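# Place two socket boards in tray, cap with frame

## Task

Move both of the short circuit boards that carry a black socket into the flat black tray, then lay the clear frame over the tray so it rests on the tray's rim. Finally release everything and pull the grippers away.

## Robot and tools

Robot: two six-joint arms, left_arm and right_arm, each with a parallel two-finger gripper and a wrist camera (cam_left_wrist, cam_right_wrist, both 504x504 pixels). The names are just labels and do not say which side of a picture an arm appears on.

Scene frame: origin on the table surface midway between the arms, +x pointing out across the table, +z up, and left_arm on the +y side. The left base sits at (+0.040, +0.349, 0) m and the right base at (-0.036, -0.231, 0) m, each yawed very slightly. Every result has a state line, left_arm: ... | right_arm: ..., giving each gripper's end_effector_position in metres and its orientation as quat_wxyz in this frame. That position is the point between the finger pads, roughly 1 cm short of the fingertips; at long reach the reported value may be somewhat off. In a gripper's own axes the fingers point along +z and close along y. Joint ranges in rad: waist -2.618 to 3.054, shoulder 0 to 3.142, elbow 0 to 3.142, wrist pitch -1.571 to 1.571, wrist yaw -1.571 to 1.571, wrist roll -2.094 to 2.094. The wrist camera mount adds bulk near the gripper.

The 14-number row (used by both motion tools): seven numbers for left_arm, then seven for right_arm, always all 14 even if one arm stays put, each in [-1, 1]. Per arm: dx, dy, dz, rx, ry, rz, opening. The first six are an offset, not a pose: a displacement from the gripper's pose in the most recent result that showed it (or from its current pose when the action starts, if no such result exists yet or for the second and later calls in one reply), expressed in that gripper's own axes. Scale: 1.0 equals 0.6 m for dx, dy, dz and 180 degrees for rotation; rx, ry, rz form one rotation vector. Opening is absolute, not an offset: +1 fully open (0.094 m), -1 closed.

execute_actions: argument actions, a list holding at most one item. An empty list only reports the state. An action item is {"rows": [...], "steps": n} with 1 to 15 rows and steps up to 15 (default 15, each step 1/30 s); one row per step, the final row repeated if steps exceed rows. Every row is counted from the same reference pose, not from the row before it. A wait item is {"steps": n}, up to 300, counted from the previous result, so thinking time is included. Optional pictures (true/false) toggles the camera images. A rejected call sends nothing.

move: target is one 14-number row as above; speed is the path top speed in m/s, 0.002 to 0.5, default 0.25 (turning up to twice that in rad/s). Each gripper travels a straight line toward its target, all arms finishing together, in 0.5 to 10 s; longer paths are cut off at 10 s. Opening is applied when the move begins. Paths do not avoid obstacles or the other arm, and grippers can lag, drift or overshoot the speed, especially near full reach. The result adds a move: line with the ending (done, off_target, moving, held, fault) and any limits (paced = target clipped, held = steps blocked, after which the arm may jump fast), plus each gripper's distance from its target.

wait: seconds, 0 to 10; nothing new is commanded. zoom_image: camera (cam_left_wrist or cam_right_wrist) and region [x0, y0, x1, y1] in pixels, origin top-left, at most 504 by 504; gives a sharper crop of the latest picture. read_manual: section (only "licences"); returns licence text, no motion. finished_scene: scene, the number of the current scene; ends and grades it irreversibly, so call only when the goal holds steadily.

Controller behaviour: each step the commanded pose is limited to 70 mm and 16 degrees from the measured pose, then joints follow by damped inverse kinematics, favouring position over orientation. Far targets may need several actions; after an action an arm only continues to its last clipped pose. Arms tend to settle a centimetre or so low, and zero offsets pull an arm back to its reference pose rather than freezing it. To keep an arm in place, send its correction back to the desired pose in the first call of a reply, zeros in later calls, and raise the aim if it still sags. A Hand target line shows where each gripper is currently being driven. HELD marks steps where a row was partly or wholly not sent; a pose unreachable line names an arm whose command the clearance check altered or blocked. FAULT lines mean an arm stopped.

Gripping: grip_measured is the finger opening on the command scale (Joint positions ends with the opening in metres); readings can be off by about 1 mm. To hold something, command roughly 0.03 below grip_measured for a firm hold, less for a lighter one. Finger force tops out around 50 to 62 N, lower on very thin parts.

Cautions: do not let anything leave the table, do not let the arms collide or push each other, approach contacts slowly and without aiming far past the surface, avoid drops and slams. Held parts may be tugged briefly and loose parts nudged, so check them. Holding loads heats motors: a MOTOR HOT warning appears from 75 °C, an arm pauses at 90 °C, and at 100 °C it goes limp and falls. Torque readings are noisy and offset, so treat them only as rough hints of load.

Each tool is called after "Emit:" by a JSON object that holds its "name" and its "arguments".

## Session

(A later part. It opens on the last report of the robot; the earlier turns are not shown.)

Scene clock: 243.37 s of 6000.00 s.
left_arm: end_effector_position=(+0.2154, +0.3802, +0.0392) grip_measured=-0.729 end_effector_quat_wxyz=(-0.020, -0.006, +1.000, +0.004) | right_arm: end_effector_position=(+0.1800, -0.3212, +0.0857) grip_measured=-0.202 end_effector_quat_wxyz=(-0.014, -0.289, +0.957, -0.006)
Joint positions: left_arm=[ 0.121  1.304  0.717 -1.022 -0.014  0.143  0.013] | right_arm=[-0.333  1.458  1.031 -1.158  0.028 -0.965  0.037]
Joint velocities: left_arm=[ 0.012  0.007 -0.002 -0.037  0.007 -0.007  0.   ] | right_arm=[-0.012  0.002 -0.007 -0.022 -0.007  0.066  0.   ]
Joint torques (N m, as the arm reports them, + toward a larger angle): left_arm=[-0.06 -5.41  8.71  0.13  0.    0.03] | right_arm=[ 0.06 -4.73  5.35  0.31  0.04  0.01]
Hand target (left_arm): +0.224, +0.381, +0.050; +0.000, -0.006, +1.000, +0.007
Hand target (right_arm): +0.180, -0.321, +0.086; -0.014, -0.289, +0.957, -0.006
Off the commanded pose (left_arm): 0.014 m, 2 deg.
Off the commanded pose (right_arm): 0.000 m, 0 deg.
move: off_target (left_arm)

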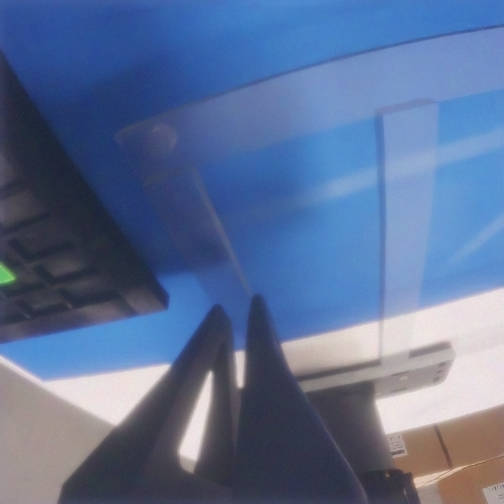

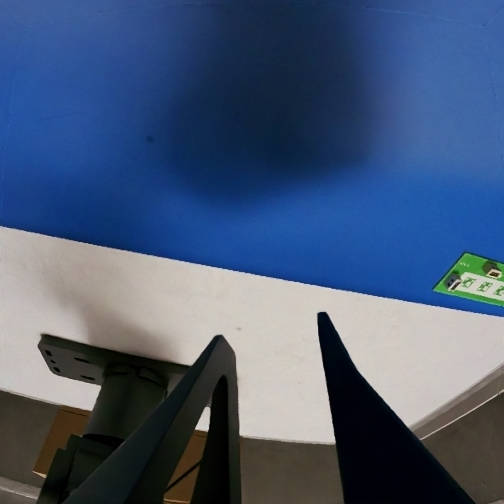

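Emit:
{"name": "move", "arguments": {"target": [-0.02,0.03,-0.07,0,-0.02,0,-0.78,0,0,0,0,0,0,-0.2], "speed": 0.08}}

Emit:
{"name": "move", "arguments": {"target": [-0.02,0.27,-0.01,0,0,0,-0.78,0,0,0,0,0,0,-0.2], "speed": 0.12}}

Emit:
{"name": "move", "arguments": {"target": [-0.22,0,-0.02,0,0,0.22,-0.78,0,0,0,0,0,0,-0.2], "speed": 0.15}}

Scene clock: 251.80 s of 6000.00 s.
left_arm: end_effector_position=(+0.2217, +0.3966, +0.0696) grip_measured=-0.729 end_effector_quat_wxyz=(-0.010, -0.007, +1.000, +0.005) | right_arm: end_effector_position=(+0.1800, -0.3212, +0.0857) grip_measured=-0.202 end_effector_quat_wxyz=(-0.014, -0.289, +0.957, -0.006)
Joint positions: left_arm=[ 0.202  1.284  0.829 -1.132 -0.014  0.223  0.013] | right_arm=[-0.333  1.458  1.031 -1.158  0.028 -0.965  0.037]
Joint velocities: left_arm=[ 0.002  0.002  0.007 -0.007 -0.051  0.095  0.   ] | right_arm=[ 0.002  0.007 -0.012 -0.037 -0.066  0.022 -0.   ]
Joint torques (N m, as the arm reports them, + toward a larger angle): left_arm=[ 1.05 -5.24  9.04  0.18  0.14  0.1 ] | right_arm=[ 0.   -4.73  5.38  0.32  0.04  0.01]
Hand target (left_arm): +0.228, +0.398, +0.080; +0.011, -0.006, +1.000, +0.004
Hand target (right_arm): +0.180, -0.321, +0.086; -0.014, -0.289, +0.957, -0.006
Off the commanded pose (left_arm): 0.013 m, 2 deg.
Off the commanded pose (right_arm): 0.000 m, 0 deg.
After step 90, 4.33 s passed at rest.
move: off_target (left_arm)

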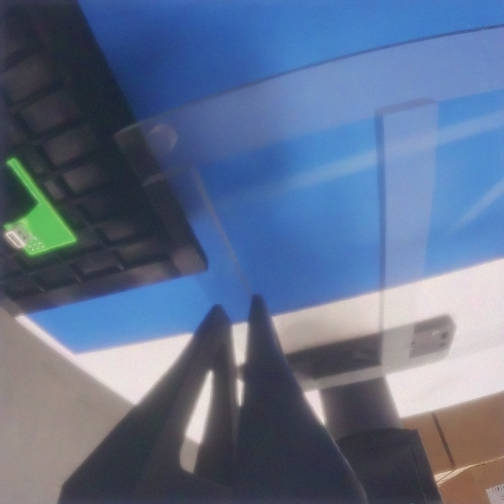

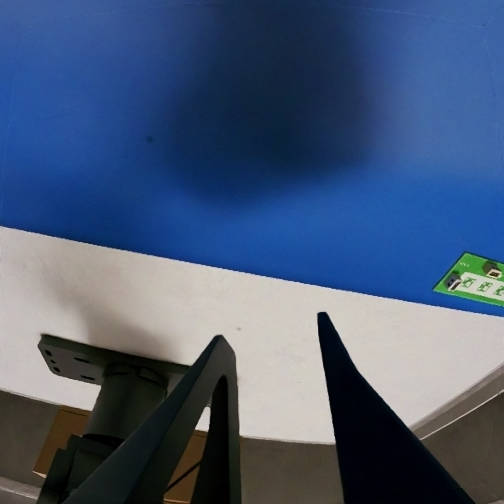

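Scene clock: 253.63 s of 6000.00 s.
left_arm: end_effector_position=(+0.2254, +0.5519, +0.0679) grip_measured=-0.729 end_effector_quat_wxyz=(-0.023, -0.010, +1.000, -0.004) | right_arm: end_effector_position=(+0.1800, -0.3212, +0.0857) grip_measured=-0.202 end_effector_quat_wxyz=(-0.014, -0.289, +0.957, -0.006)
Joint positions: left_arm=[ 0.774  1.649  1.145 -1.106 -0.028  0.788  0.013] | right_arm=[-0.333  1.458  1.031 -1.158  0.028 -0.965  0.037]
Joint velocities: left_arm=[ 0.002 -0.012  0.002 -0.037  0.037  0.051 -0.001] | right_arm=[ 0.007 -0.017 -0.022 -0.007 -0.007 -0.037 -0.001]
Joint torques (N m, as the arm reports them, + toward a larger angle): left_arm=[ 0.81 -6.59  8.84  0.2   0.08  0.09] | right_arm=[ 0.04 -4.72  5.34  0.32  0.03  0.02]
Hand target (left_arm): +0.230, +0.559, +0.075; -0.012, -0.007, +1.000, +0.003
Hand target (right_arm): +0.180, -0.321, +0.086; -0.014, -0.289, +0.957, -0.006
Off the commanded pose (left_arm): 0.013 m, 2 deg.
Off the commanded pose (right_arm): 0.000 m, 0 deg.
move: off_target (left_arm)

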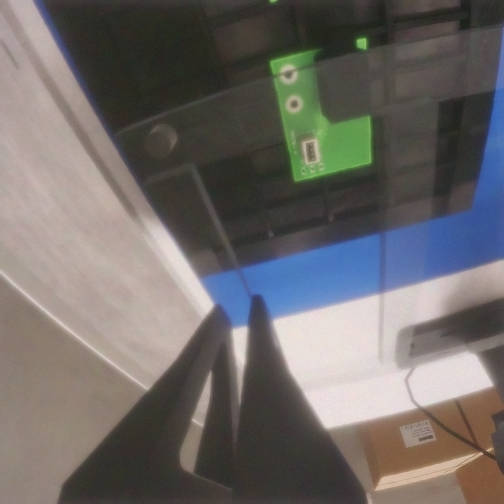

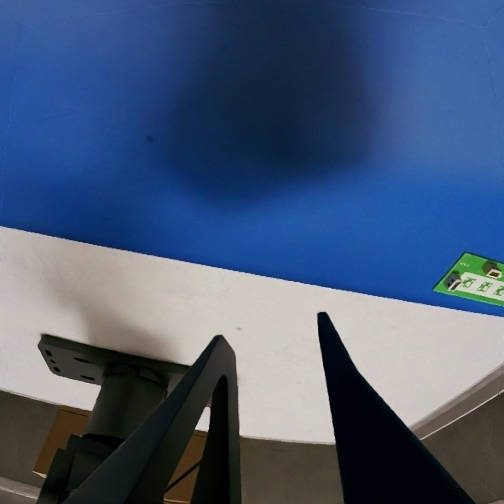

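Scene clock: 256.40 s of 6000.00 s.
left_arm: end_effector_position=(+0.3526, +0.5575, +0.0655) grip_measured=-0.730 end_effector_quat_wxyz=(-0.027, +0.319, +0.947, -0.011) | right_arm: end_effector_position=(+0.1800, -0.3212, +0.0857) grip_measured=-0.202 end_effector_quat_wxyz=(-0.014, -0.289, +0.957, -0.006)
Joint positions: left_arm=[ 0.537  2.04   1.638 -1.221 -0.029  1.22   0.013] | right_arm=[-0.333  1.458  1.031 -1.158  0.028 -0.965  0.037]
Joint velocities: left_arm=[ 0.007  0.002 -0.012 -0.022 -0.022  0.022 -0.001] | right_arm=[-0.007 -0.017 -0.007 -0.022 -0.022  0.022 -0.   ]
Joint torques (N m, as the arm reports them, + toward a larger angle): left_arm=[ -1.   -10.53   8.9    0.     0.09   0.12] | right_arm=[ 0.05 -4.73  5.37  0.32  0.05  0.02]
Hand target (left_arm): +0.358, +0.555, +0.074; -0.020, +0.329, +0.944, -0.010
Hand target (right_arm): +0.180, -0.321, +0.086; -0.014, -0.289, +0.957, -0.006
Off the commanded pose (left_arm): 0.010 m, 2 deg.
Off the commanded pose (right_arm): 0.000 m, 0 deg.
move: done

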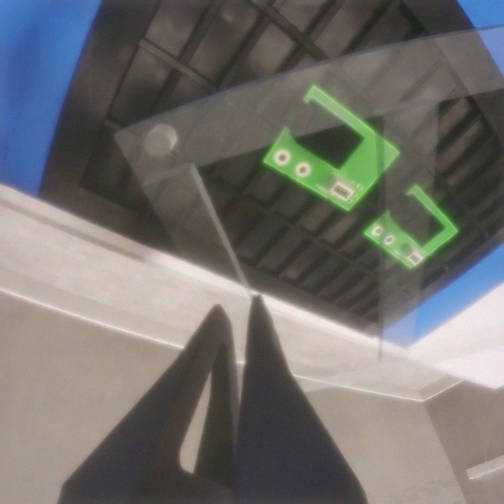

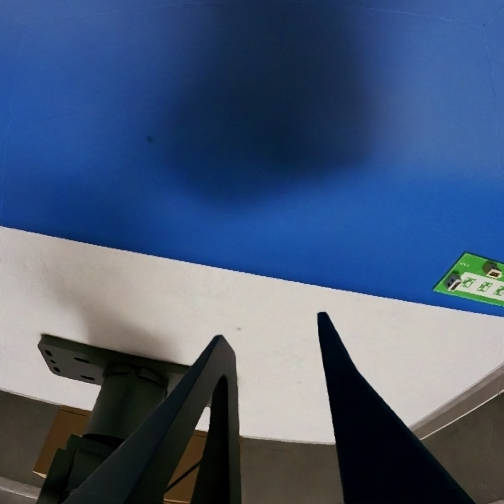

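Emit:
{"name": "move", "arguments": {"target": [-0.185,0.003,-0.025,-0.015,-0.012,0.3,-0.78,0,0,0,0,0,0,-0.2], "speed": 0.15}}

Scene clock: 262.60 s of 6000.00 s.
left_arm: end_effector_position=(+0.4399, +0.4979, +0.0667) grip_measured=-0.731 end_effector_quat_wxyz=(-0.004, +0.706, +0.708, -0.004) | right_arm: end_effector_position=(+0.1800, -0.3212, +0.0857) grip_measured=-0.202 end_effector_quat_wxyz=(-0.014, -0.289, +0.957, -0.006)
Joint positions: left_arm=[ 0.318  2.21   1.908 -1.28  -0.003  1.921  0.013] | right_arm=[-0.333  1.458  1.031 -1.158  0.028 -0.965  0.037]
Joint velocities: left_arm=[ 0.012 -0.002 -0.007  0.007 -0.022 -0.051  0.001] | right_arm=[-0.012  0.002 -0.022  0.022 -0.007  0.022 -0.   ]
Joint torques (N m, as the arm reports them, + toward a larger angle): left_arm=[ -0.78 -11.7    9.15  -0.01   0.16   0.11] | right_arm=[ 0.05 -4.71  5.39  0.32  0.04  0.01]
Hand target (left_arm): +0.443, +0.492, +0.076; +0.005, +0.714, +0.700, -0.005
Hand target (right_arm): +0.180, -0.321, +0.086; -0.014, -0.289, +0.957, -0.006
Off the commanded pose (left_arm): 0.011 m, 2 deg.
Off the commanded pose (right_arm): 0.000 m, 0 deg.
move: off_target (left_arm)

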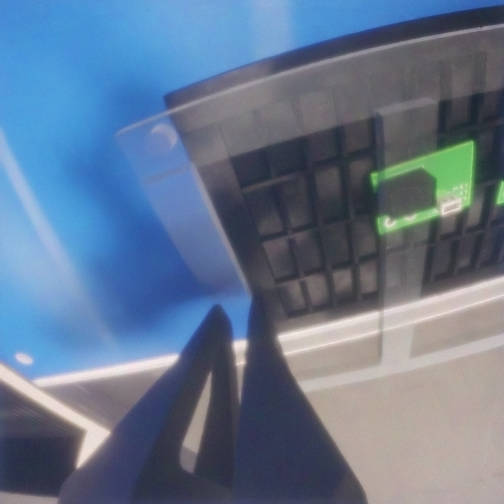

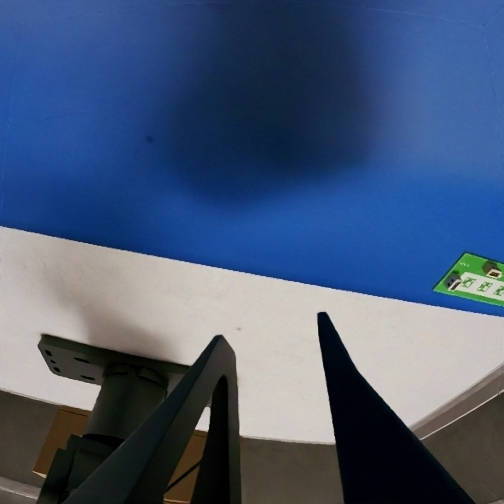

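Emit:
{"name": "move", "arguments": {"target": [-0.022,0.015,0.035,0,0,-0.01,-0.78,0,0,0,0,0,0,-0.2], "speed": 0.04}}

Scene clock: 266.90 s of 6000.00 s.
left_arm: end_effector_position=(+0.4485, +0.4886, +0.0438) grip_measured=-0.731 end_effector_quat_wxyz=(-0.004, +0.696, +0.718, -0.005) | right_arm: end_effector_position=(+0.1800, -0.3212, +0.0857) grip_measured=-0.202 end_effector_quat_wxyz=(-0.014, -0.289, +0.957, -0.006)
Joint positions: left_arm=[ 0.291  2.244  1.874 -1.213 -0.003  1.866  0.013] | right_arm=[-0.333  1.458  1.031 -1.158  0.028 -0.965  0.037]
Joint velocities: left_arm=[ 0.027  0.002 -0.002  0.007  0.007 -0.051 -0.   ] | right_arm=[-0.002 -0.007 -0.002 -0.081 -0.037 -0.051 -0.001]
Joint torques (N m, as the arm reports them, + toward a larger angle): left_arm=[ -0.62 -12.23   5.65   0.28   0.02  -0.04] | right_arm=[ 0.04 -4.73  5.37  0.32  0.04  0.03]
Hand target (left_arm): +0.449, +0.485, +0.046; -0.004, +0.695, +0.719, -0.004
Hand target (right_arm): +0.180, -0.321, +0.086; -0.014, -0.289, +0.957, -0.006
Off the commanded pose (left_arm): 0.004 m, 0 deg.
Off the commanded pose (right_arm): 0.000 m, 0 deg.
After step 90, 0.30 s passed at rest.
move: done

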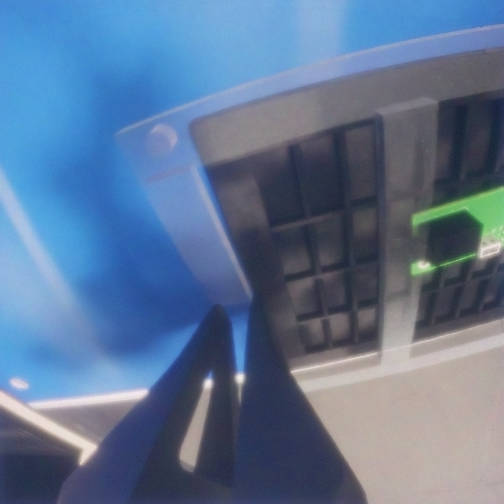

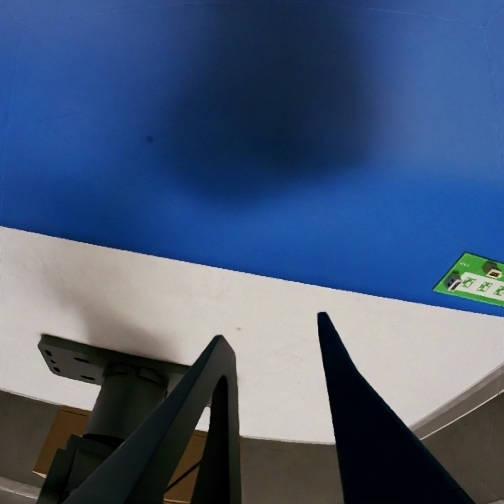

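Emit:
{"name": "move", "arguments": {"target": [0.017,0.016,-0.008,0,0,0.005,-0.78,0,0,0,0,0,0,-0.2], "speed": 0.04}}

Emit:
{"name": "move", "arguments": {"target": [0,0,0.018,0,0,0,-0.78,0,0,0,0,0,0,-0.2], "speed": 0.02}}

Scene clock: 272.80 s of 6000.00 s.
left_arm: end_effector_position=(+0.4577, +0.4944, +0.0383) grip_measured=-0.731 end_effector_quat_wxyz=(-0.006, +0.701, +0.713, -0.008) | right_arm: end_effector_position=(+0.1800, -0.3212, +0.0857) grip_measured=-0.202 end_effector_quat_wxyz=(-0.014, -0.289, +0.957, -0.006)
Joint positions: left_arm=[ 0.296  2.303  1.95  -1.238 -0.003  1.886  0.013] | right_arm=[-0.333  1.458  1.031 -1.158  0.028 -0.965  0.037]
Joint velocities: left_arm=[-0.012  0.002  0.012  0.007 -0.022 -0.022  0.001] | right_arm=[ 0.002 -0.007 -0.002 -0.081  0.022 -0.007  0.001]
Joint torques (N m, as the arm reports them, + toward a larger angle): left_arm=[  0.7  -12.33   8.92  -0.05  -0.02   0.12] | right_arm=[ 0.03 -4.75  5.35  0.31  0.04  0.02]
Hand target (left_arm): +0.458, +0.499, +0.048; -0.004, +0.702, +0.712, -0.005
Hand target (right_arm): +0.180, -0.321, +0.086; -0.014, -0.289, +0.957, -0.006
Off the commanded pose (left_arm): 0.011 m, 0 deg.
Off the commanded pose (right_arm): 0.000 m, 0 deg.
After step 90, 1.90 s passed at rest.
move: off_target (left_arm)

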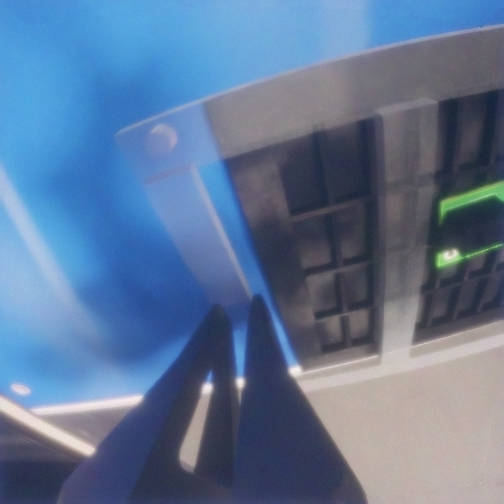

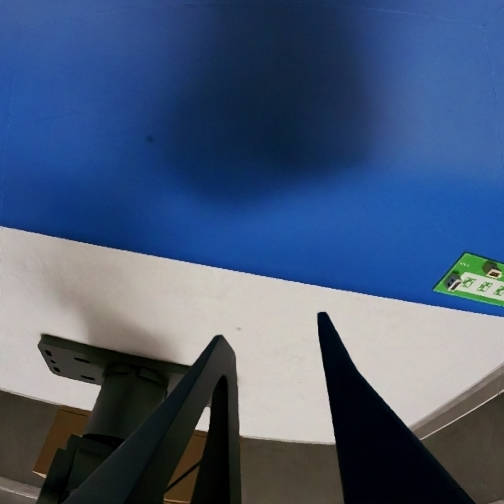

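Scene clock: 273.57 s of 6000.00 s.
left_arm: end_effector_position=(+0.4579, +0.4944, +0.0259) grip_measured=-0.731 end_effector_quat_wxyz=(-0.007, +0.701, +0.713, -0.010) | right_arm: end_effector_position=(+0.1800, -0.3212, +0.0857) grip_measured=-0.202 end_effector_quat_wxyz=(-0.014, -0.289, +0.957, -0.006)
Joint positions: left_arm=[ 0.296  2.316  1.923 -1.202 -0.003  1.886  0.013] | right_arm=[-0.333  1.458  1.031 -1.158  0.028 -0.965  0.037]
Joint velocities: left_arm=[-0.017  0.002 -0.007 -0.007  0.037  0.037  0.   ] | right_arm=[-0.002  0.002 -0.022 -0.037 -0.037 -0.007 -0.   ]
Joint torques (N m, as the arm reports them, + toward a larger angle): left_arm=[ -0.17 -12.79   5.5    0.21   0.05   0.02] | right_arm=[ 0.04 -4.73  5.36  0.32  0.04  0.03]
Hand target (left_arm): +0.458, +0.494, +0.028; -0.006, +0.701, +0.713, -0.008
Hand target (right_arm): +0.180, -0.321, +0.086; -0.014, -0.289, +0.957, -0.006
Off the commanded pose (left_arm): 0.002 m, 0 deg.
Off the commanded pose (right_arm): 0.000 m, 0 deg.
move: done

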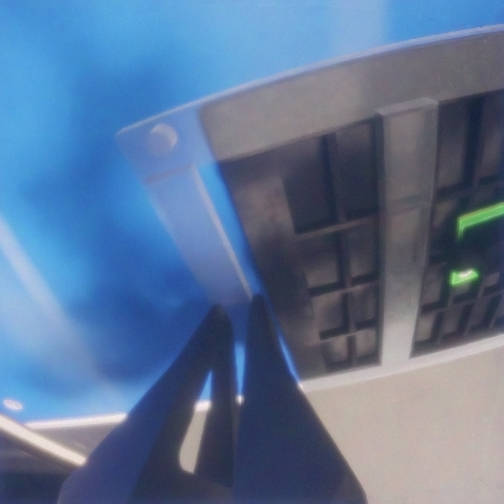

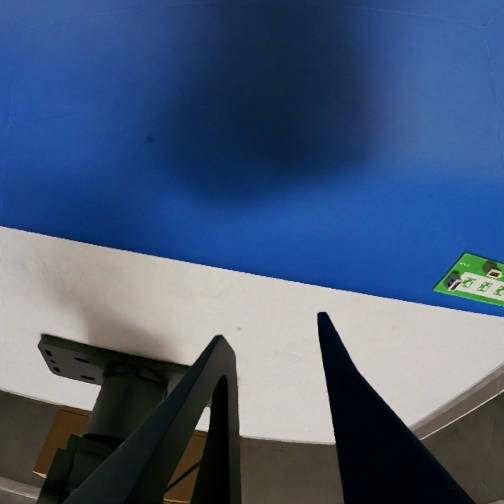

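Emit:
{"name": "move", "arguments": {"target": [0,0,0,0,0,0,-0.6,0,0,0,0,0,0,-0.2]}}

Emit:
{"name": "move", "arguments": {"target": [0,0,-0.08,0,0,0,-0.6,0,0,0,0,0,0,-0.2], "speed": 0.1}}

Emit:
{"name": "move", "arguments": {"target": [-0.008,-0.165,0,0,0,-0.52,-0.3,0,0,0,0,0,0,-0.2], "speed": 0.35}}

Scene clock: 278.60 s of 6000.00 s.
left_arm: end_effector_position=(+0.4580, +0.4945, +0.0259) grip_measured=-0.602 end_effector_quat_wxyz=(-0.006, +0.701, +0.713, -0.010) | right_arm: end_effector_position=(+0.1800, -0.3212, +0.0857) grip_measured=-0.202 end_effector_quat_wxyz=(-0.014, -0.289, +0.957, -0.006)
Joint positions: left_arm=[ 0.296  2.316  1.923 -1.201 -0.003  1.886  0.019] | right_arm=[-0.333  1.458  1.031 -1.158  0.028 -0.965  0.037]
Joint velocities: left_arm=[-0.002 -0.002 -0.007 -0.007 -0.022  0.007 -0.001] | right_arm=[-0.022 -0.002  0.002 -0.066  0.007 -0.037 -0.   ]
Joint torques (N m, as the arm reports them, + toward a larger angle): left_arm=[ -0.18 -11.93   6.16   0.27   0.04   0.02] | right_arm=[ 0.02 -4.72  5.35  0.32  0.03  0.02]
Hand target (left_arm): +0.458, +0.494, +0.026; -0.007, +0.701, +0.713, -0.010
Hand target (right_arm): +0.180, -0.321, +0.086; -0.014, -0.289, +0.957, -0.006
Off the commanded pose (left_arm): 0.000 m, 0 deg.
Off the commanded pose (right_arm): 0.000 m, 0 deg.
After step 90, 1.33 s passed at rest.
move: done

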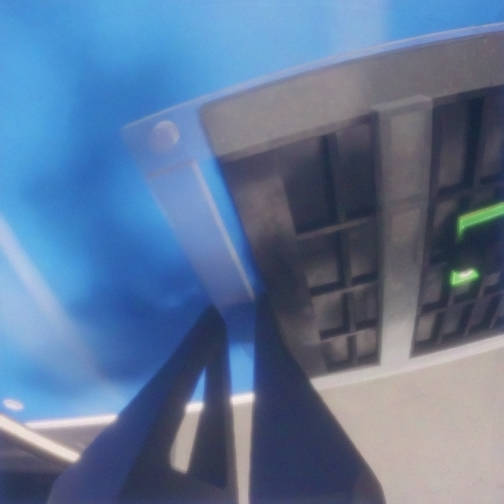

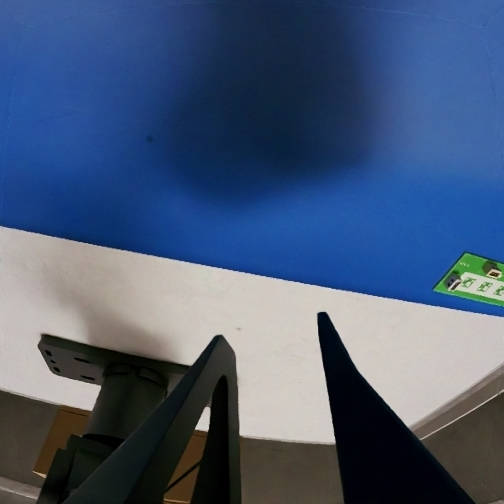

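Scene clock: 279.67 s of 6000.00 s.
left_arm: end_effector_position=(+0.4574, +0.4942, +0.0622) grip_measured=-0.602 end_effector_quat_wxyz=(-0.010, +0.701, +0.713, -0.017) | right_arm: end_effector_position=(+0.1800, -0.3212, +0.0857) grip_measured=-0.202 end_effector_quat_wxyz=(-0.014, -0.289, +0.957, -0.006)
Joint positions: left_arm=[ 0.296  2.316  2.067 -1.36  -0.003  1.886  0.019] | right_arm=[-0.333  1.458  1.031 -1.158  0.028 -0.965  0.037]
Joint velocities: left_arm=[-0.022  0.007  0.002  0.066 -0.037  0.007  0.   ] | right_arm=[-0.002 -0.007 -0.002 -0.051 -0.022 -0.022 -0.001]
Joint torques (N m, as the arm reports them, + toward a larger angle): left_arm=[ -0.02 -13.1    8.65   0.02   0.01  -0.01] | right_arm=[ 0.05 -4.74  5.36  0.32  0.04  0.02]
Hand target (left_arm): +0.459, +0.495, +0.074; -0.006, +0.701, +0.713, -0.010
Hand target (right_arm): +0.180, -0.321, +0.086; -0.014, -0.289, +0.957, -0.006
Off the commanded pose (left_arm): 0.012 m, 1 deg.
Off the commanded pose (right_arm): 0.000 m, 0 deg.
move: off_target (left_arm)

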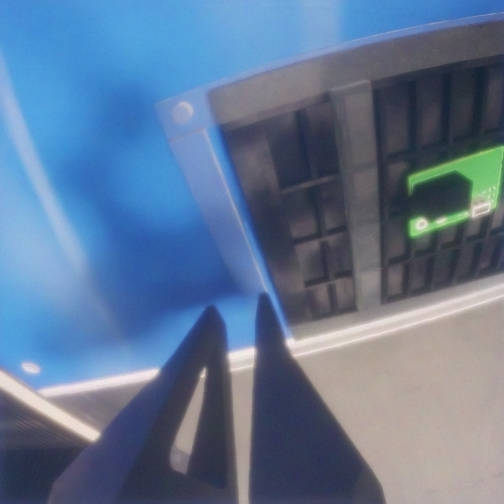

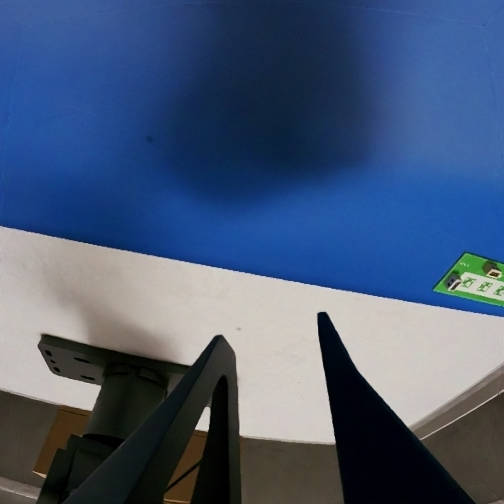

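Scene clock: 282.67 s of 6000.00 s.
left_arm: end_effector_position=(+0.3569, +0.4834, +0.0582) grip_measured=-0.302 end_effector_quat_wxyz=(-0.036, -0.029, +0.999, -0.013) | right_arm: end_effector_position=(+0.1800, -0.3212, +0.0857) grip_measured=-0.202 end_effector_quat_wxyz=(-0.014, -0.289, +0.957, -0.006)
Joint positions: left_arm=[ 0.362  1.95   1.478 -1.176 -0.003  0.339  0.033] | right_arm=[-0.333  1.458  1.031 -1.158  0.028 -0.965  0.037]
Joint velocities: left_arm=[-0.002  0.002 -0.022  0.022 -0.022 -0.051 -0.   ] | right_arm=[ 0.007 -0.002  0.017  0.066 -0.007 -0.007  0.   ]
Joint torques (N m, as the arm reports them, + toward a larger angle): left_arm=[  0.84 -11.69   5.54   0.41   0.    -0.12] | right_arm=[ 0.05 -4.74  5.38  0.3   0.03  0.01]
Hand target (left_arm): +0.359, +0.488, +0.066; -0.019, -0.039, +0.999, -0.005
Hand target (right_arm): +0.180, -0.321, +0.086; -0.014, -0.289, +0.957, -0.006
Off the commanded pose (left_arm): 0.009 m, 3 deg.
Off the commanded pose (right_arm): 0.000 m, 0 deg.
move: off_target (left_arm)

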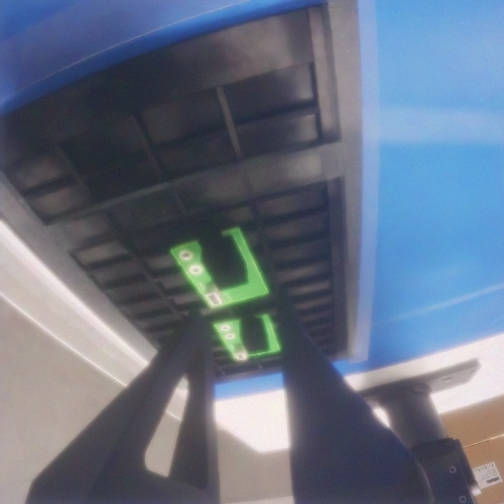

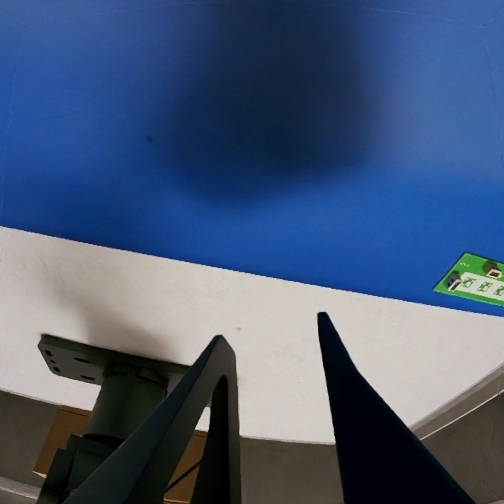

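Emit:
{"name": "move", "arguments": {"target": [-0.012,0.014,0.05,0,-0.02,0,-0.3,0,0,0,0,0,0,-0.2], "speed": 0.04}}

Emit:
{"name": "move", "arguments": {"target": [0,0,0,0,0,0,-0.73,0,0,0,0,0,0,-0.2]}}

Emit:
{"name": "move", "arguments": {"target": [0,0,-0.07,0,0,0,-0.73,0,0,0,0,0,0,-0.2], "speed": 0.1}}

Emit:
{"name": "move", "arguments": {"target": [0.055,-0.012,-0.01,0,0,0.52,-0.73,0,0,0,0,0,0,-0.2], "speed": 0.35}}

Scene clock: 287.67 s of 6000.00 s.
left_arm: end_effector_position=(+0.3592, +0.4896, +0.0275) grip_measured=-0.302 end_effector_quat_wxyz=(-0.016, -0.030, +0.999, -0.007) | right_arm: end_effector_position=(+0.1800, -0.3212, +0.0857) grip_measured=-0.202 end_effector_quat_wxyz=(-0.014, -0.289, +0.957, -0.006)
Joint positions: left_arm=[ 0.377  1.961  1.369 -1.013  0.     0.352  0.033] | right_arm=[-0.333  1.458  1.031 -1.158  0.028 -0.965  0.037]
Joint velocities: left_arm=[-0.017 -0.007  0.012 -0.051  0.051  0.007 -0.   ] | right_arm=[-0.012 -0.007  0.022 -0.022 -0.007 -0.051  0.   ]
Joint torques (N m, as the arm reports them, + toward a larger angle): left_arm=[ 0.71 -9.38  5.32  0.45  0.18  0.13] | right_arm=[ 0.04 -4.72  5.39  0.31  0.04  0.02]
Hand target (left_arm): +0.362, +0.491, +0.028; -0.005, -0.029, +0.999, -0.012
Hand target (right_arm): +0.180, -0.321, +0.086; -0.014, -0.289, +0.957, -0.006
Off the commanded pose (left_arm): 0.003 m, 1 deg.
Off the commanded pose (right_arm): 0.000 m, 0 deg.
After step 90, 0.73 s passed at rest.
move: done

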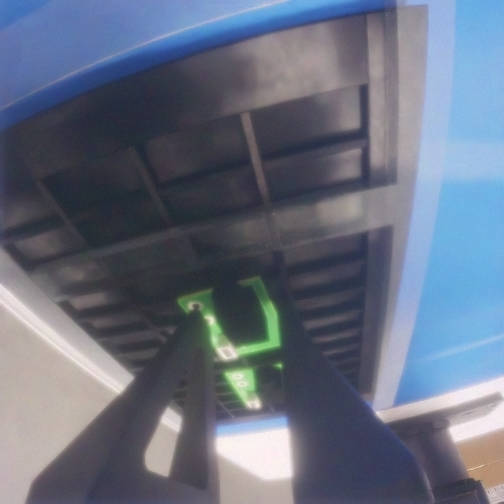

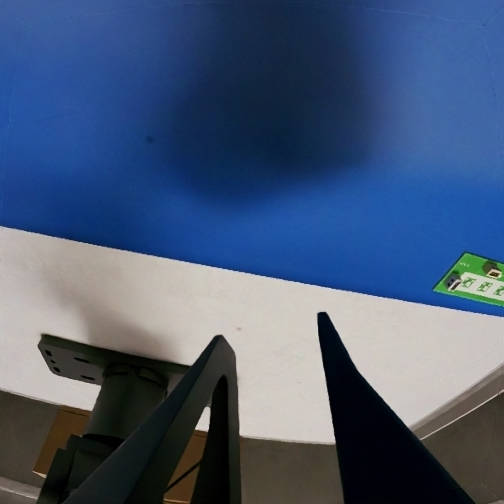

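Scene clock: 288.17 s of 6000.00 s.
left_arm: end_effector_position=(+0.3592, +0.4896, +0.0275) grip_measured=-0.693 end_effector_quat_wxyz=(-0.016, -0.030, +0.999, -0.007) | right_arm: end_effector_position=(+0.1800, -0.3212, +0.0857) grip_measured=-0.202 end_effector_quat_wxyz=(-0.014, -0.289, +0.957, -0.006)
Joint positions: left_arm=[ 0.377  1.961  1.369 -1.013  0.     0.352  0.014] | right_arm=[-0.333  1.458  1.031 -1.158  0.028 -0.965  0.037]
Joint velocities: left_arm=[ 0.002  0.012  0.007  0.095  0.022 -0.051 -0.001] | right_arm=[ 0.007 -0.002 -0.002  0.022  0.007 -0.022  0.   ]
Joint torques (N m, as the arm reports them, + toward a larger angle): left_arm=[-0.02 -9.25  6.21  0.21  0.04 -0.03] | right_arm=[ 0.05 -4.74  5.36  0.31  0.02  0.02]
Hand target (left_arm): +0.359, +0.490, +0.028; -0.016, -0.030, +0.999, -0.007
Hand target (right_arm): +0.180, -0.321, +0.086; -0.014, -0.289, +0.957, -0.006
Off the commanded pose (left_arm): 0.000 m, 0 deg.
Off the commanded pose (right_arm): 0.000 m, 0 deg.
move: done

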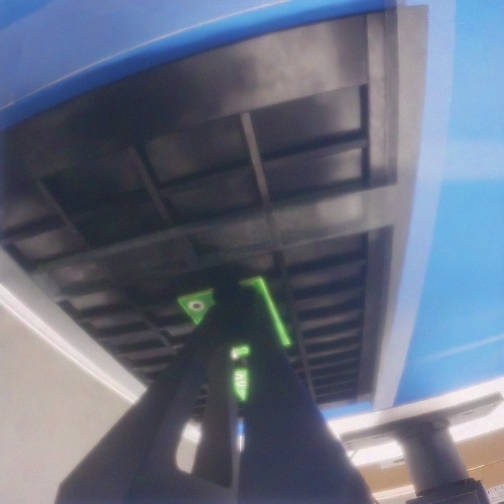

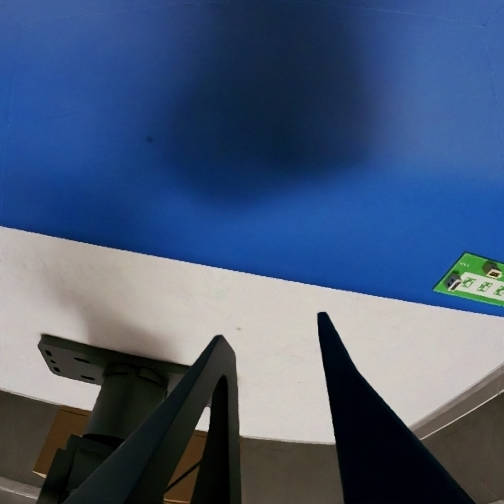

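Scene clock: 289.17 s of 6000.00 s.
left_arm: end_effector_position=(+0.3542, +0.4874, +0.0559) grip_measured=-0.693 end_effector_quat_wxyz=(-0.033, -0.030, +0.999, -0.013) | right_arm: end_effector_position=(+0.1800, -0.3212, +0.0857) grip_measured=-0.202 end_effector_quat_wxyz=(-0.014, -0.289, +0.957, -0.006)
Joint positions: left_arm=[ 0.377  1.944  1.461 -1.159  0.     0.352  0.014] | right_arm=[-0.333  1.458  1.031 -1.158  0.028 -0.965  0.037]
Joint velocities: left_arm=[-0.007 -0.007 -0.017 -0.066  0.007 -0.095  0.001] | right_arm=[ 0.007  0.002  0.002  0.007 -0.066 -0.022 -0.   ]
Joint torques (N m, as the arm reports them, + toward a larger angle): left_arm=[  0.05 -11.12   8.47   0.1    0.01   0.03] | right_arm=[ 0.02 -4.72  5.36  0.31  0.04  0.02]
Hand target (left_arm): +0.360, +0.490, +0.069; -0.016, -0.030, +0.999, -0.007
Hand target (right_arm): +0.180, -0.321, +0.086; -0.014, -0.289, +0.957, -0.006
Off the commanded pose (left_arm): 0.015 m, 2 deg.
Off the commanded pose (right_arm): 0.000 m, 0 deg.
move: off_target (left_arm)

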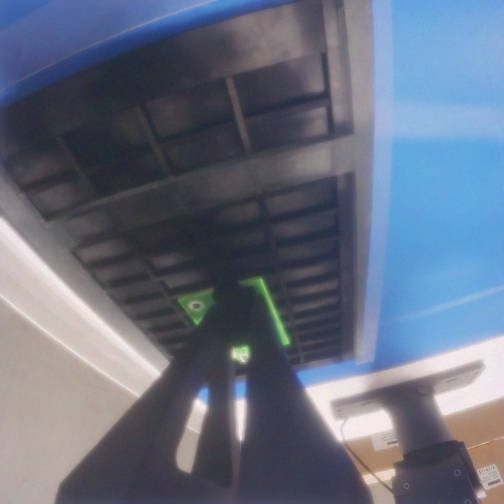

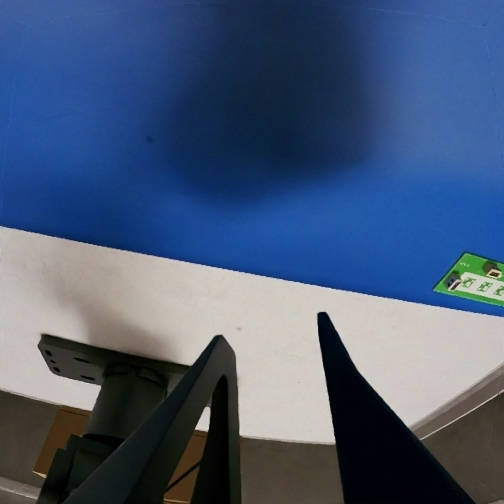

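Scene clock: 292.17 s of 6000.00 s.
left_arm: end_effector_position=(+0.3243, +0.4754, +0.0584) grip_measured=-0.694 end_effector_quat_wxyz=(-0.019, +0.707, +0.705, -0.042) | right_arm: end_effector_position=(+0.1800, -0.3212, +0.0857) grip_measured=-0.202 end_effector_quat_wxyz=(-0.014, -0.289, +0.957, -0.006)
Joint positions: left_arm=[ 0.377  1.842  1.332 -1.153 -0.005  1.985  0.014] | right_arm=[-0.333  1.458  1.031 -1.158  0.028 -0.965  0.037]
Joint velocities: left_arm=[-0.017 -0.017  0.012 -0.037 -0.051  0.037  0.001] | right_arm=[-0.012 -0.002  0.007  0.022 -0.007  0.007  0.   ]
Joint torques (N m, as the arm reports them, + toward a larger angle): left_arm=[  0.94 -10.41   5.26   0.19   0.07   0.07] | right_arm=[ 0.02 -4.71  5.35  0.32  0.04  0.03]
Hand target (left_arm): +0.322, +0.479, +0.064; -0.013, +0.708, +0.706, -0.034
Hand target (right_arm): +0.180, -0.321, +0.086; -0.014, -0.289, +0.957, -0.006
Off the commanded pose (left_arm): 0.007 m, 1 deg.
Off the commanded pose (right_arm): 0.000 m, 0 deg.
move: done

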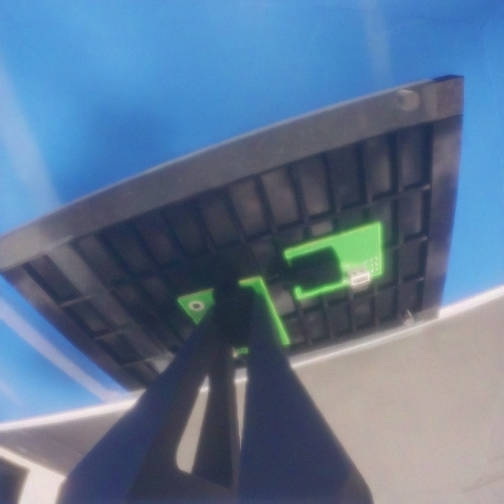

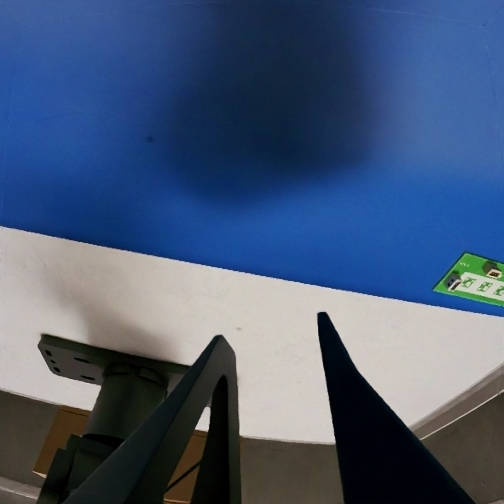

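Place, then go over the crossbar (x≈0.397).

Emit:
{"name": "move", "arguments": {"target": [0.003,0.018,0.053,-0.03,0.015,0,-0.73,0,0,0,0,0,0,-0.2], "speed": 0.04}}

Emit:
{"name": "move", "arguments": {"target": [0,0,0,0,0,0,-0.45,0,0,0,0,0,0,-0.2]}}

Emit:
{"name": "move", "arguments": {"target": [0,0.01,-0.07,-0.01,0,0,-0.45,0,0,0,0,0,0,-0.2], "speed": 0.1}}

Emit:
{"name": "move", "arguments": {"target": [0.03,0.118,0,0,0,0,-0.3,0,0,0,0,0,0,-0.2], "speed": 0.1}}

Scene clock: 301.57 s of 6000.00 s.
left_arm: end_effector_position=(+0.3305, +0.4795, +0.0276) grip_measured=-0.694 end_effector_quat_wxyz=(-0.006, +0.707, +0.707, +0.001) | right_arm: end_effector_position=(+0.1800, -0.3212, +0.0857) grip_measured=-0.202 end_effector_quat_wxyz=(-0.014, -0.289, +0.957, -0.006)
Joint positions: left_arm=[ 0.377  1.825  1.185 -0.933 -0.012  1.981  0.014] | right_arm=[-0.333  1.458  1.031 -1.158  0.028 -0.965  0.037]
Joint velocities: left_arm=[ 0.012  0.007 -0.012  0.022 -0.037 -0.051  0.   ] | right_arm=[-0.007 -0.002  0.017  0.051  0.037 -0.007 -0.   ]
Joint torques (N m, as the arm reports them, + toward a larger angle): left_arm=[-0.94 -8.7   4.31  0.52  0.12 -0.07] | right_arm=[ 0.01 -4.73  5.36  0.31  0.03  0.02]
Hand target (left_arm): +0.332, +0.476, +0.026; -0.003, +0.708, +0.706, +0.007
Hand target (right_arm): +0.180, -0.321, +0.086; -0.014, -0.289, +0.957, -0.006
Off the commanded pose (left_arm): 0.004 m, 1 deg.
Off the commanded pose (right_arm): 0.000 m, 0 deg.
After step 90, 4.73 s passed at rest.
move: done

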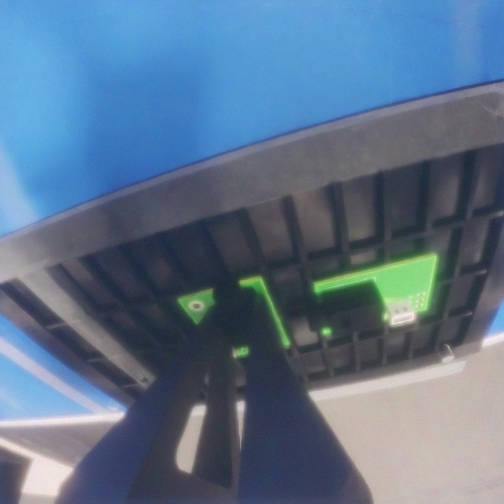

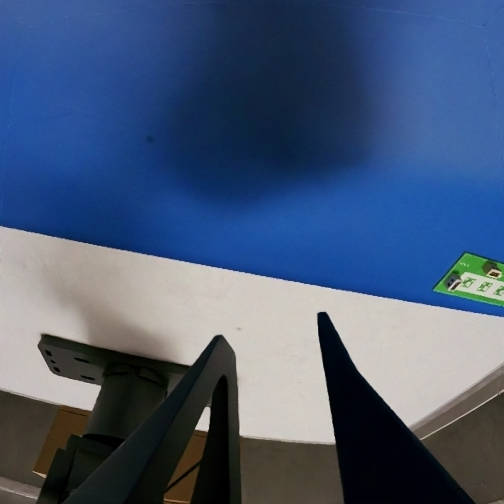

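Scene clock: 302.07 s of 6000.00 s.
left_arm: end_effector_position=(+0.3307, +0.4796, +0.0272) grip_measured=-0.452 end_effector_quat_wxyz=(-0.006, +0.707, +0.707, +0.001) | right_arm: end_effector_position=(+0.1800, -0.3212, +0.0857) grip_measured=-0.202 end_effector_quat_wxyz=(-0.014, -0.289, +0.957, -0.006)
Joint positions: left_arm=[ 0.377  1.826  1.185 -0.932 -0.012  1.981  0.026] | right_arm=[-0.333  1.458  1.031 -1.158  0.028 -0.965  0.037]
Joint velocities: left_arm=[ 0.007  0.002 -0.002  0.007 -0.066 -0.022  0.   ] | right_arm=[ 0.007 -0.012  0.002 -0.022 -0.022 -0.066 -0.   ]
Joint torques (N m, as the arm reports them, + toward a larger angle): left_arm=[ 0.06 -8.04  6.01  0.3  -0.01  0.01] | right_arm=[ 0.02 -4.73  5.37  0.31  0.03  0.02]
Hand target (left_arm): +0.331, +0.479, +0.028; -0.006, +0.707, +0.707, +0.001
Hand target (right_arm): +0.180, -0.321, +0.086; -0.014, -0.289, +0.957, -0.006
Off the commanded pose (left_arm): 0.000 m, 0 deg.
Off the commanded pose (right_arm): 0.000 m, 0 deg.
move: done

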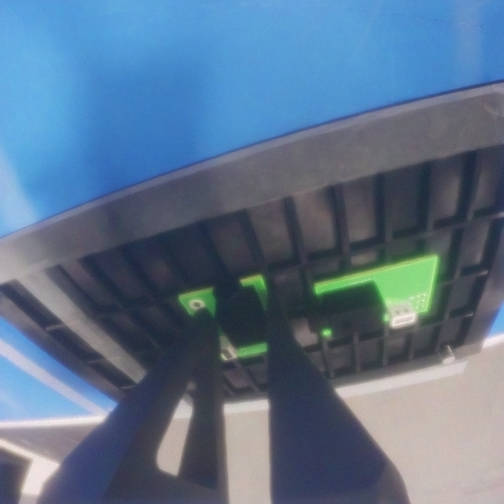

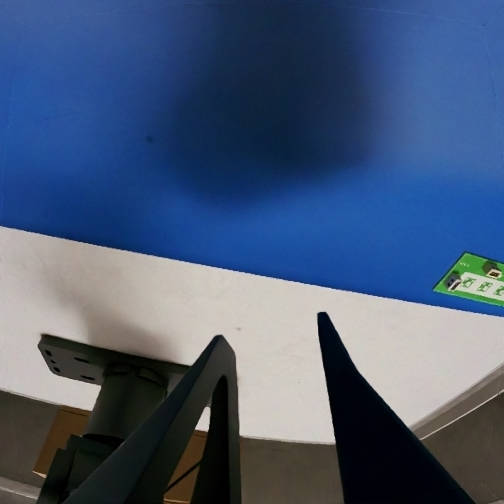

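Scene clock: 303.07 s of 6000.00 s.
left_arm: end_effector_position=(+0.3332, +0.4806, +0.0580) grip_measured=-0.452 end_effector_quat_wxyz=(-0.004, +0.707, +0.707, +0.006) | right_arm: end_effector_position=(+0.1800, -0.3212, +0.0857) grip_measured=-0.202 end_effector_quat_wxyz=(-0.014, -0.289, +0.957, -0.006)
Joint positions: left_arm=[ 0.377  1.787  1.265 -1.04  -0.012  1.981  0.026] | right_arm=[-0.333  1.458  1.031 -1.158  0.028 -0.965  0.037]
Joint velocities: left_arm=[ 0.002  0.002  0.017 -0.037 -0.095 -0.037 -0.001] | right_arm=[-0.012 -0.002 -0.002  0.022 -0.081  0.037 -0.   ]
Joint torques (N m, as the arm reports them, + toward a larger angle): left_arm=[-0.28 -9.42  8.3   0.12  0.16  0.01] | right_arm=[ 0.07 -4.73  5.36  0.31  0.05  0.02]
Hand target (left_arm): +0.337, +0.479, +0.069; +0.005, +0.707, +0.707, +0.013
Hand target (right_arm): +0.180, -0.321, +0.086; -0.014, -0.289, +0.957, -0.006
Off the commanded pose (left_arm): 0.012 m, 1 deg.
Off the commanded pose (right_arm): 0.000 m, 0 deg.
move: off_target (left_arm)

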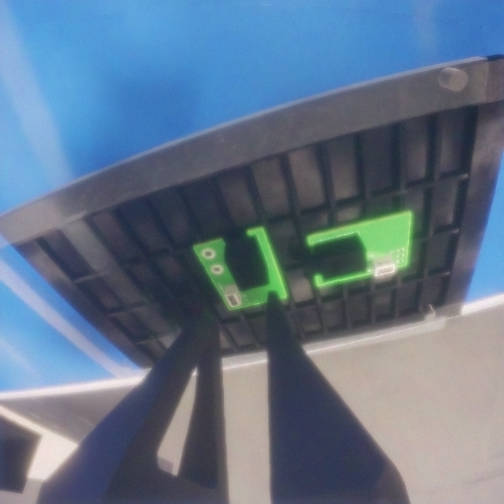

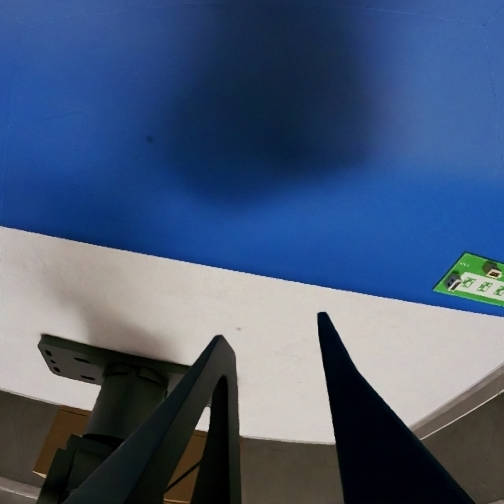

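Scene clock: 304.33 s of 6000.00 s.
left_arm: end_effector_position=(+0.3999, +0.5014, +0.0506) grip_measured=-0.302 end_effector_quat_wxyz=(-0.005, +0.707, +0.707, +0.004) | right_arm: end_effector_position=(+0.1800, -0.3212, +0.0857) grip_measured=-0.202 end_effector_quat_wxyz=(-0.014, -0.289, +0.957, -0.006)
Joint positions: left_arm=[ 0.357  2.057  1.604 -1.116 -0.012  1.962  0.033] | right_arm=[-0.333  1.458  1.031 -1.158  0.028 -0.965  0.037]
Joint velocities: left_arm=[-0.002  0.012 -0.002 -0.007 -0.007 -0.051 -0.001] | right_arm=[-0.022  0.012 -0.022  0.051  0.066 -0.066 -0.   ]
Joint torques (N m, as the arm reports them, + toward a larger angle): left_arm=[ -0.68 -10.49   8.63   0.09   0.01  -0.08] | right_arm=[ 0.05 -4.7   5.37  0.31  0.04  0.02]
Hand target (left_arm): +0.404, +0.499, +0.058; -0.004, +0.707, +0.707, +0.007
Hand target (right_arm): +0.180, -0.321, +0.086; -0.014, -0.289, +0.957, -0.006
Off the commanded pose (left_arm): 0.009 m, 0 deg.
Off the commanded pose (right_arm): 0.000 m, 0 deg.
move: done

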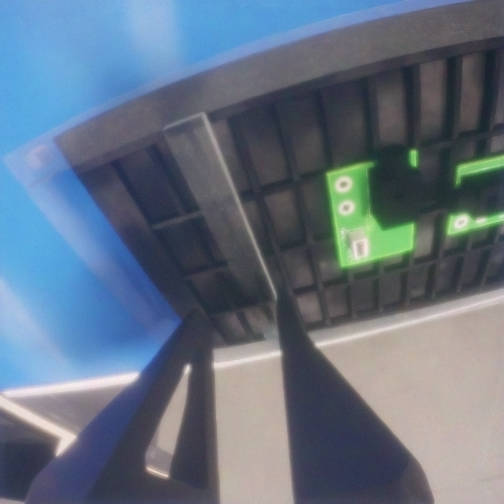

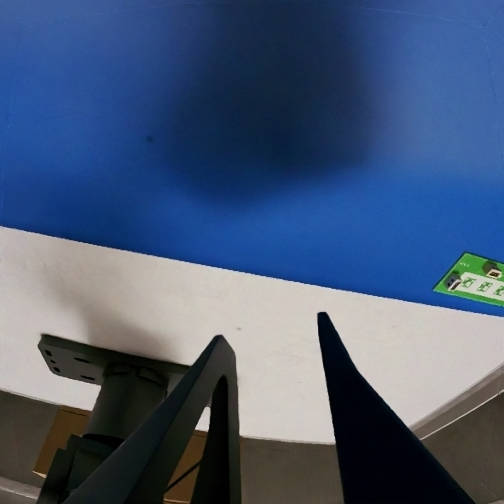

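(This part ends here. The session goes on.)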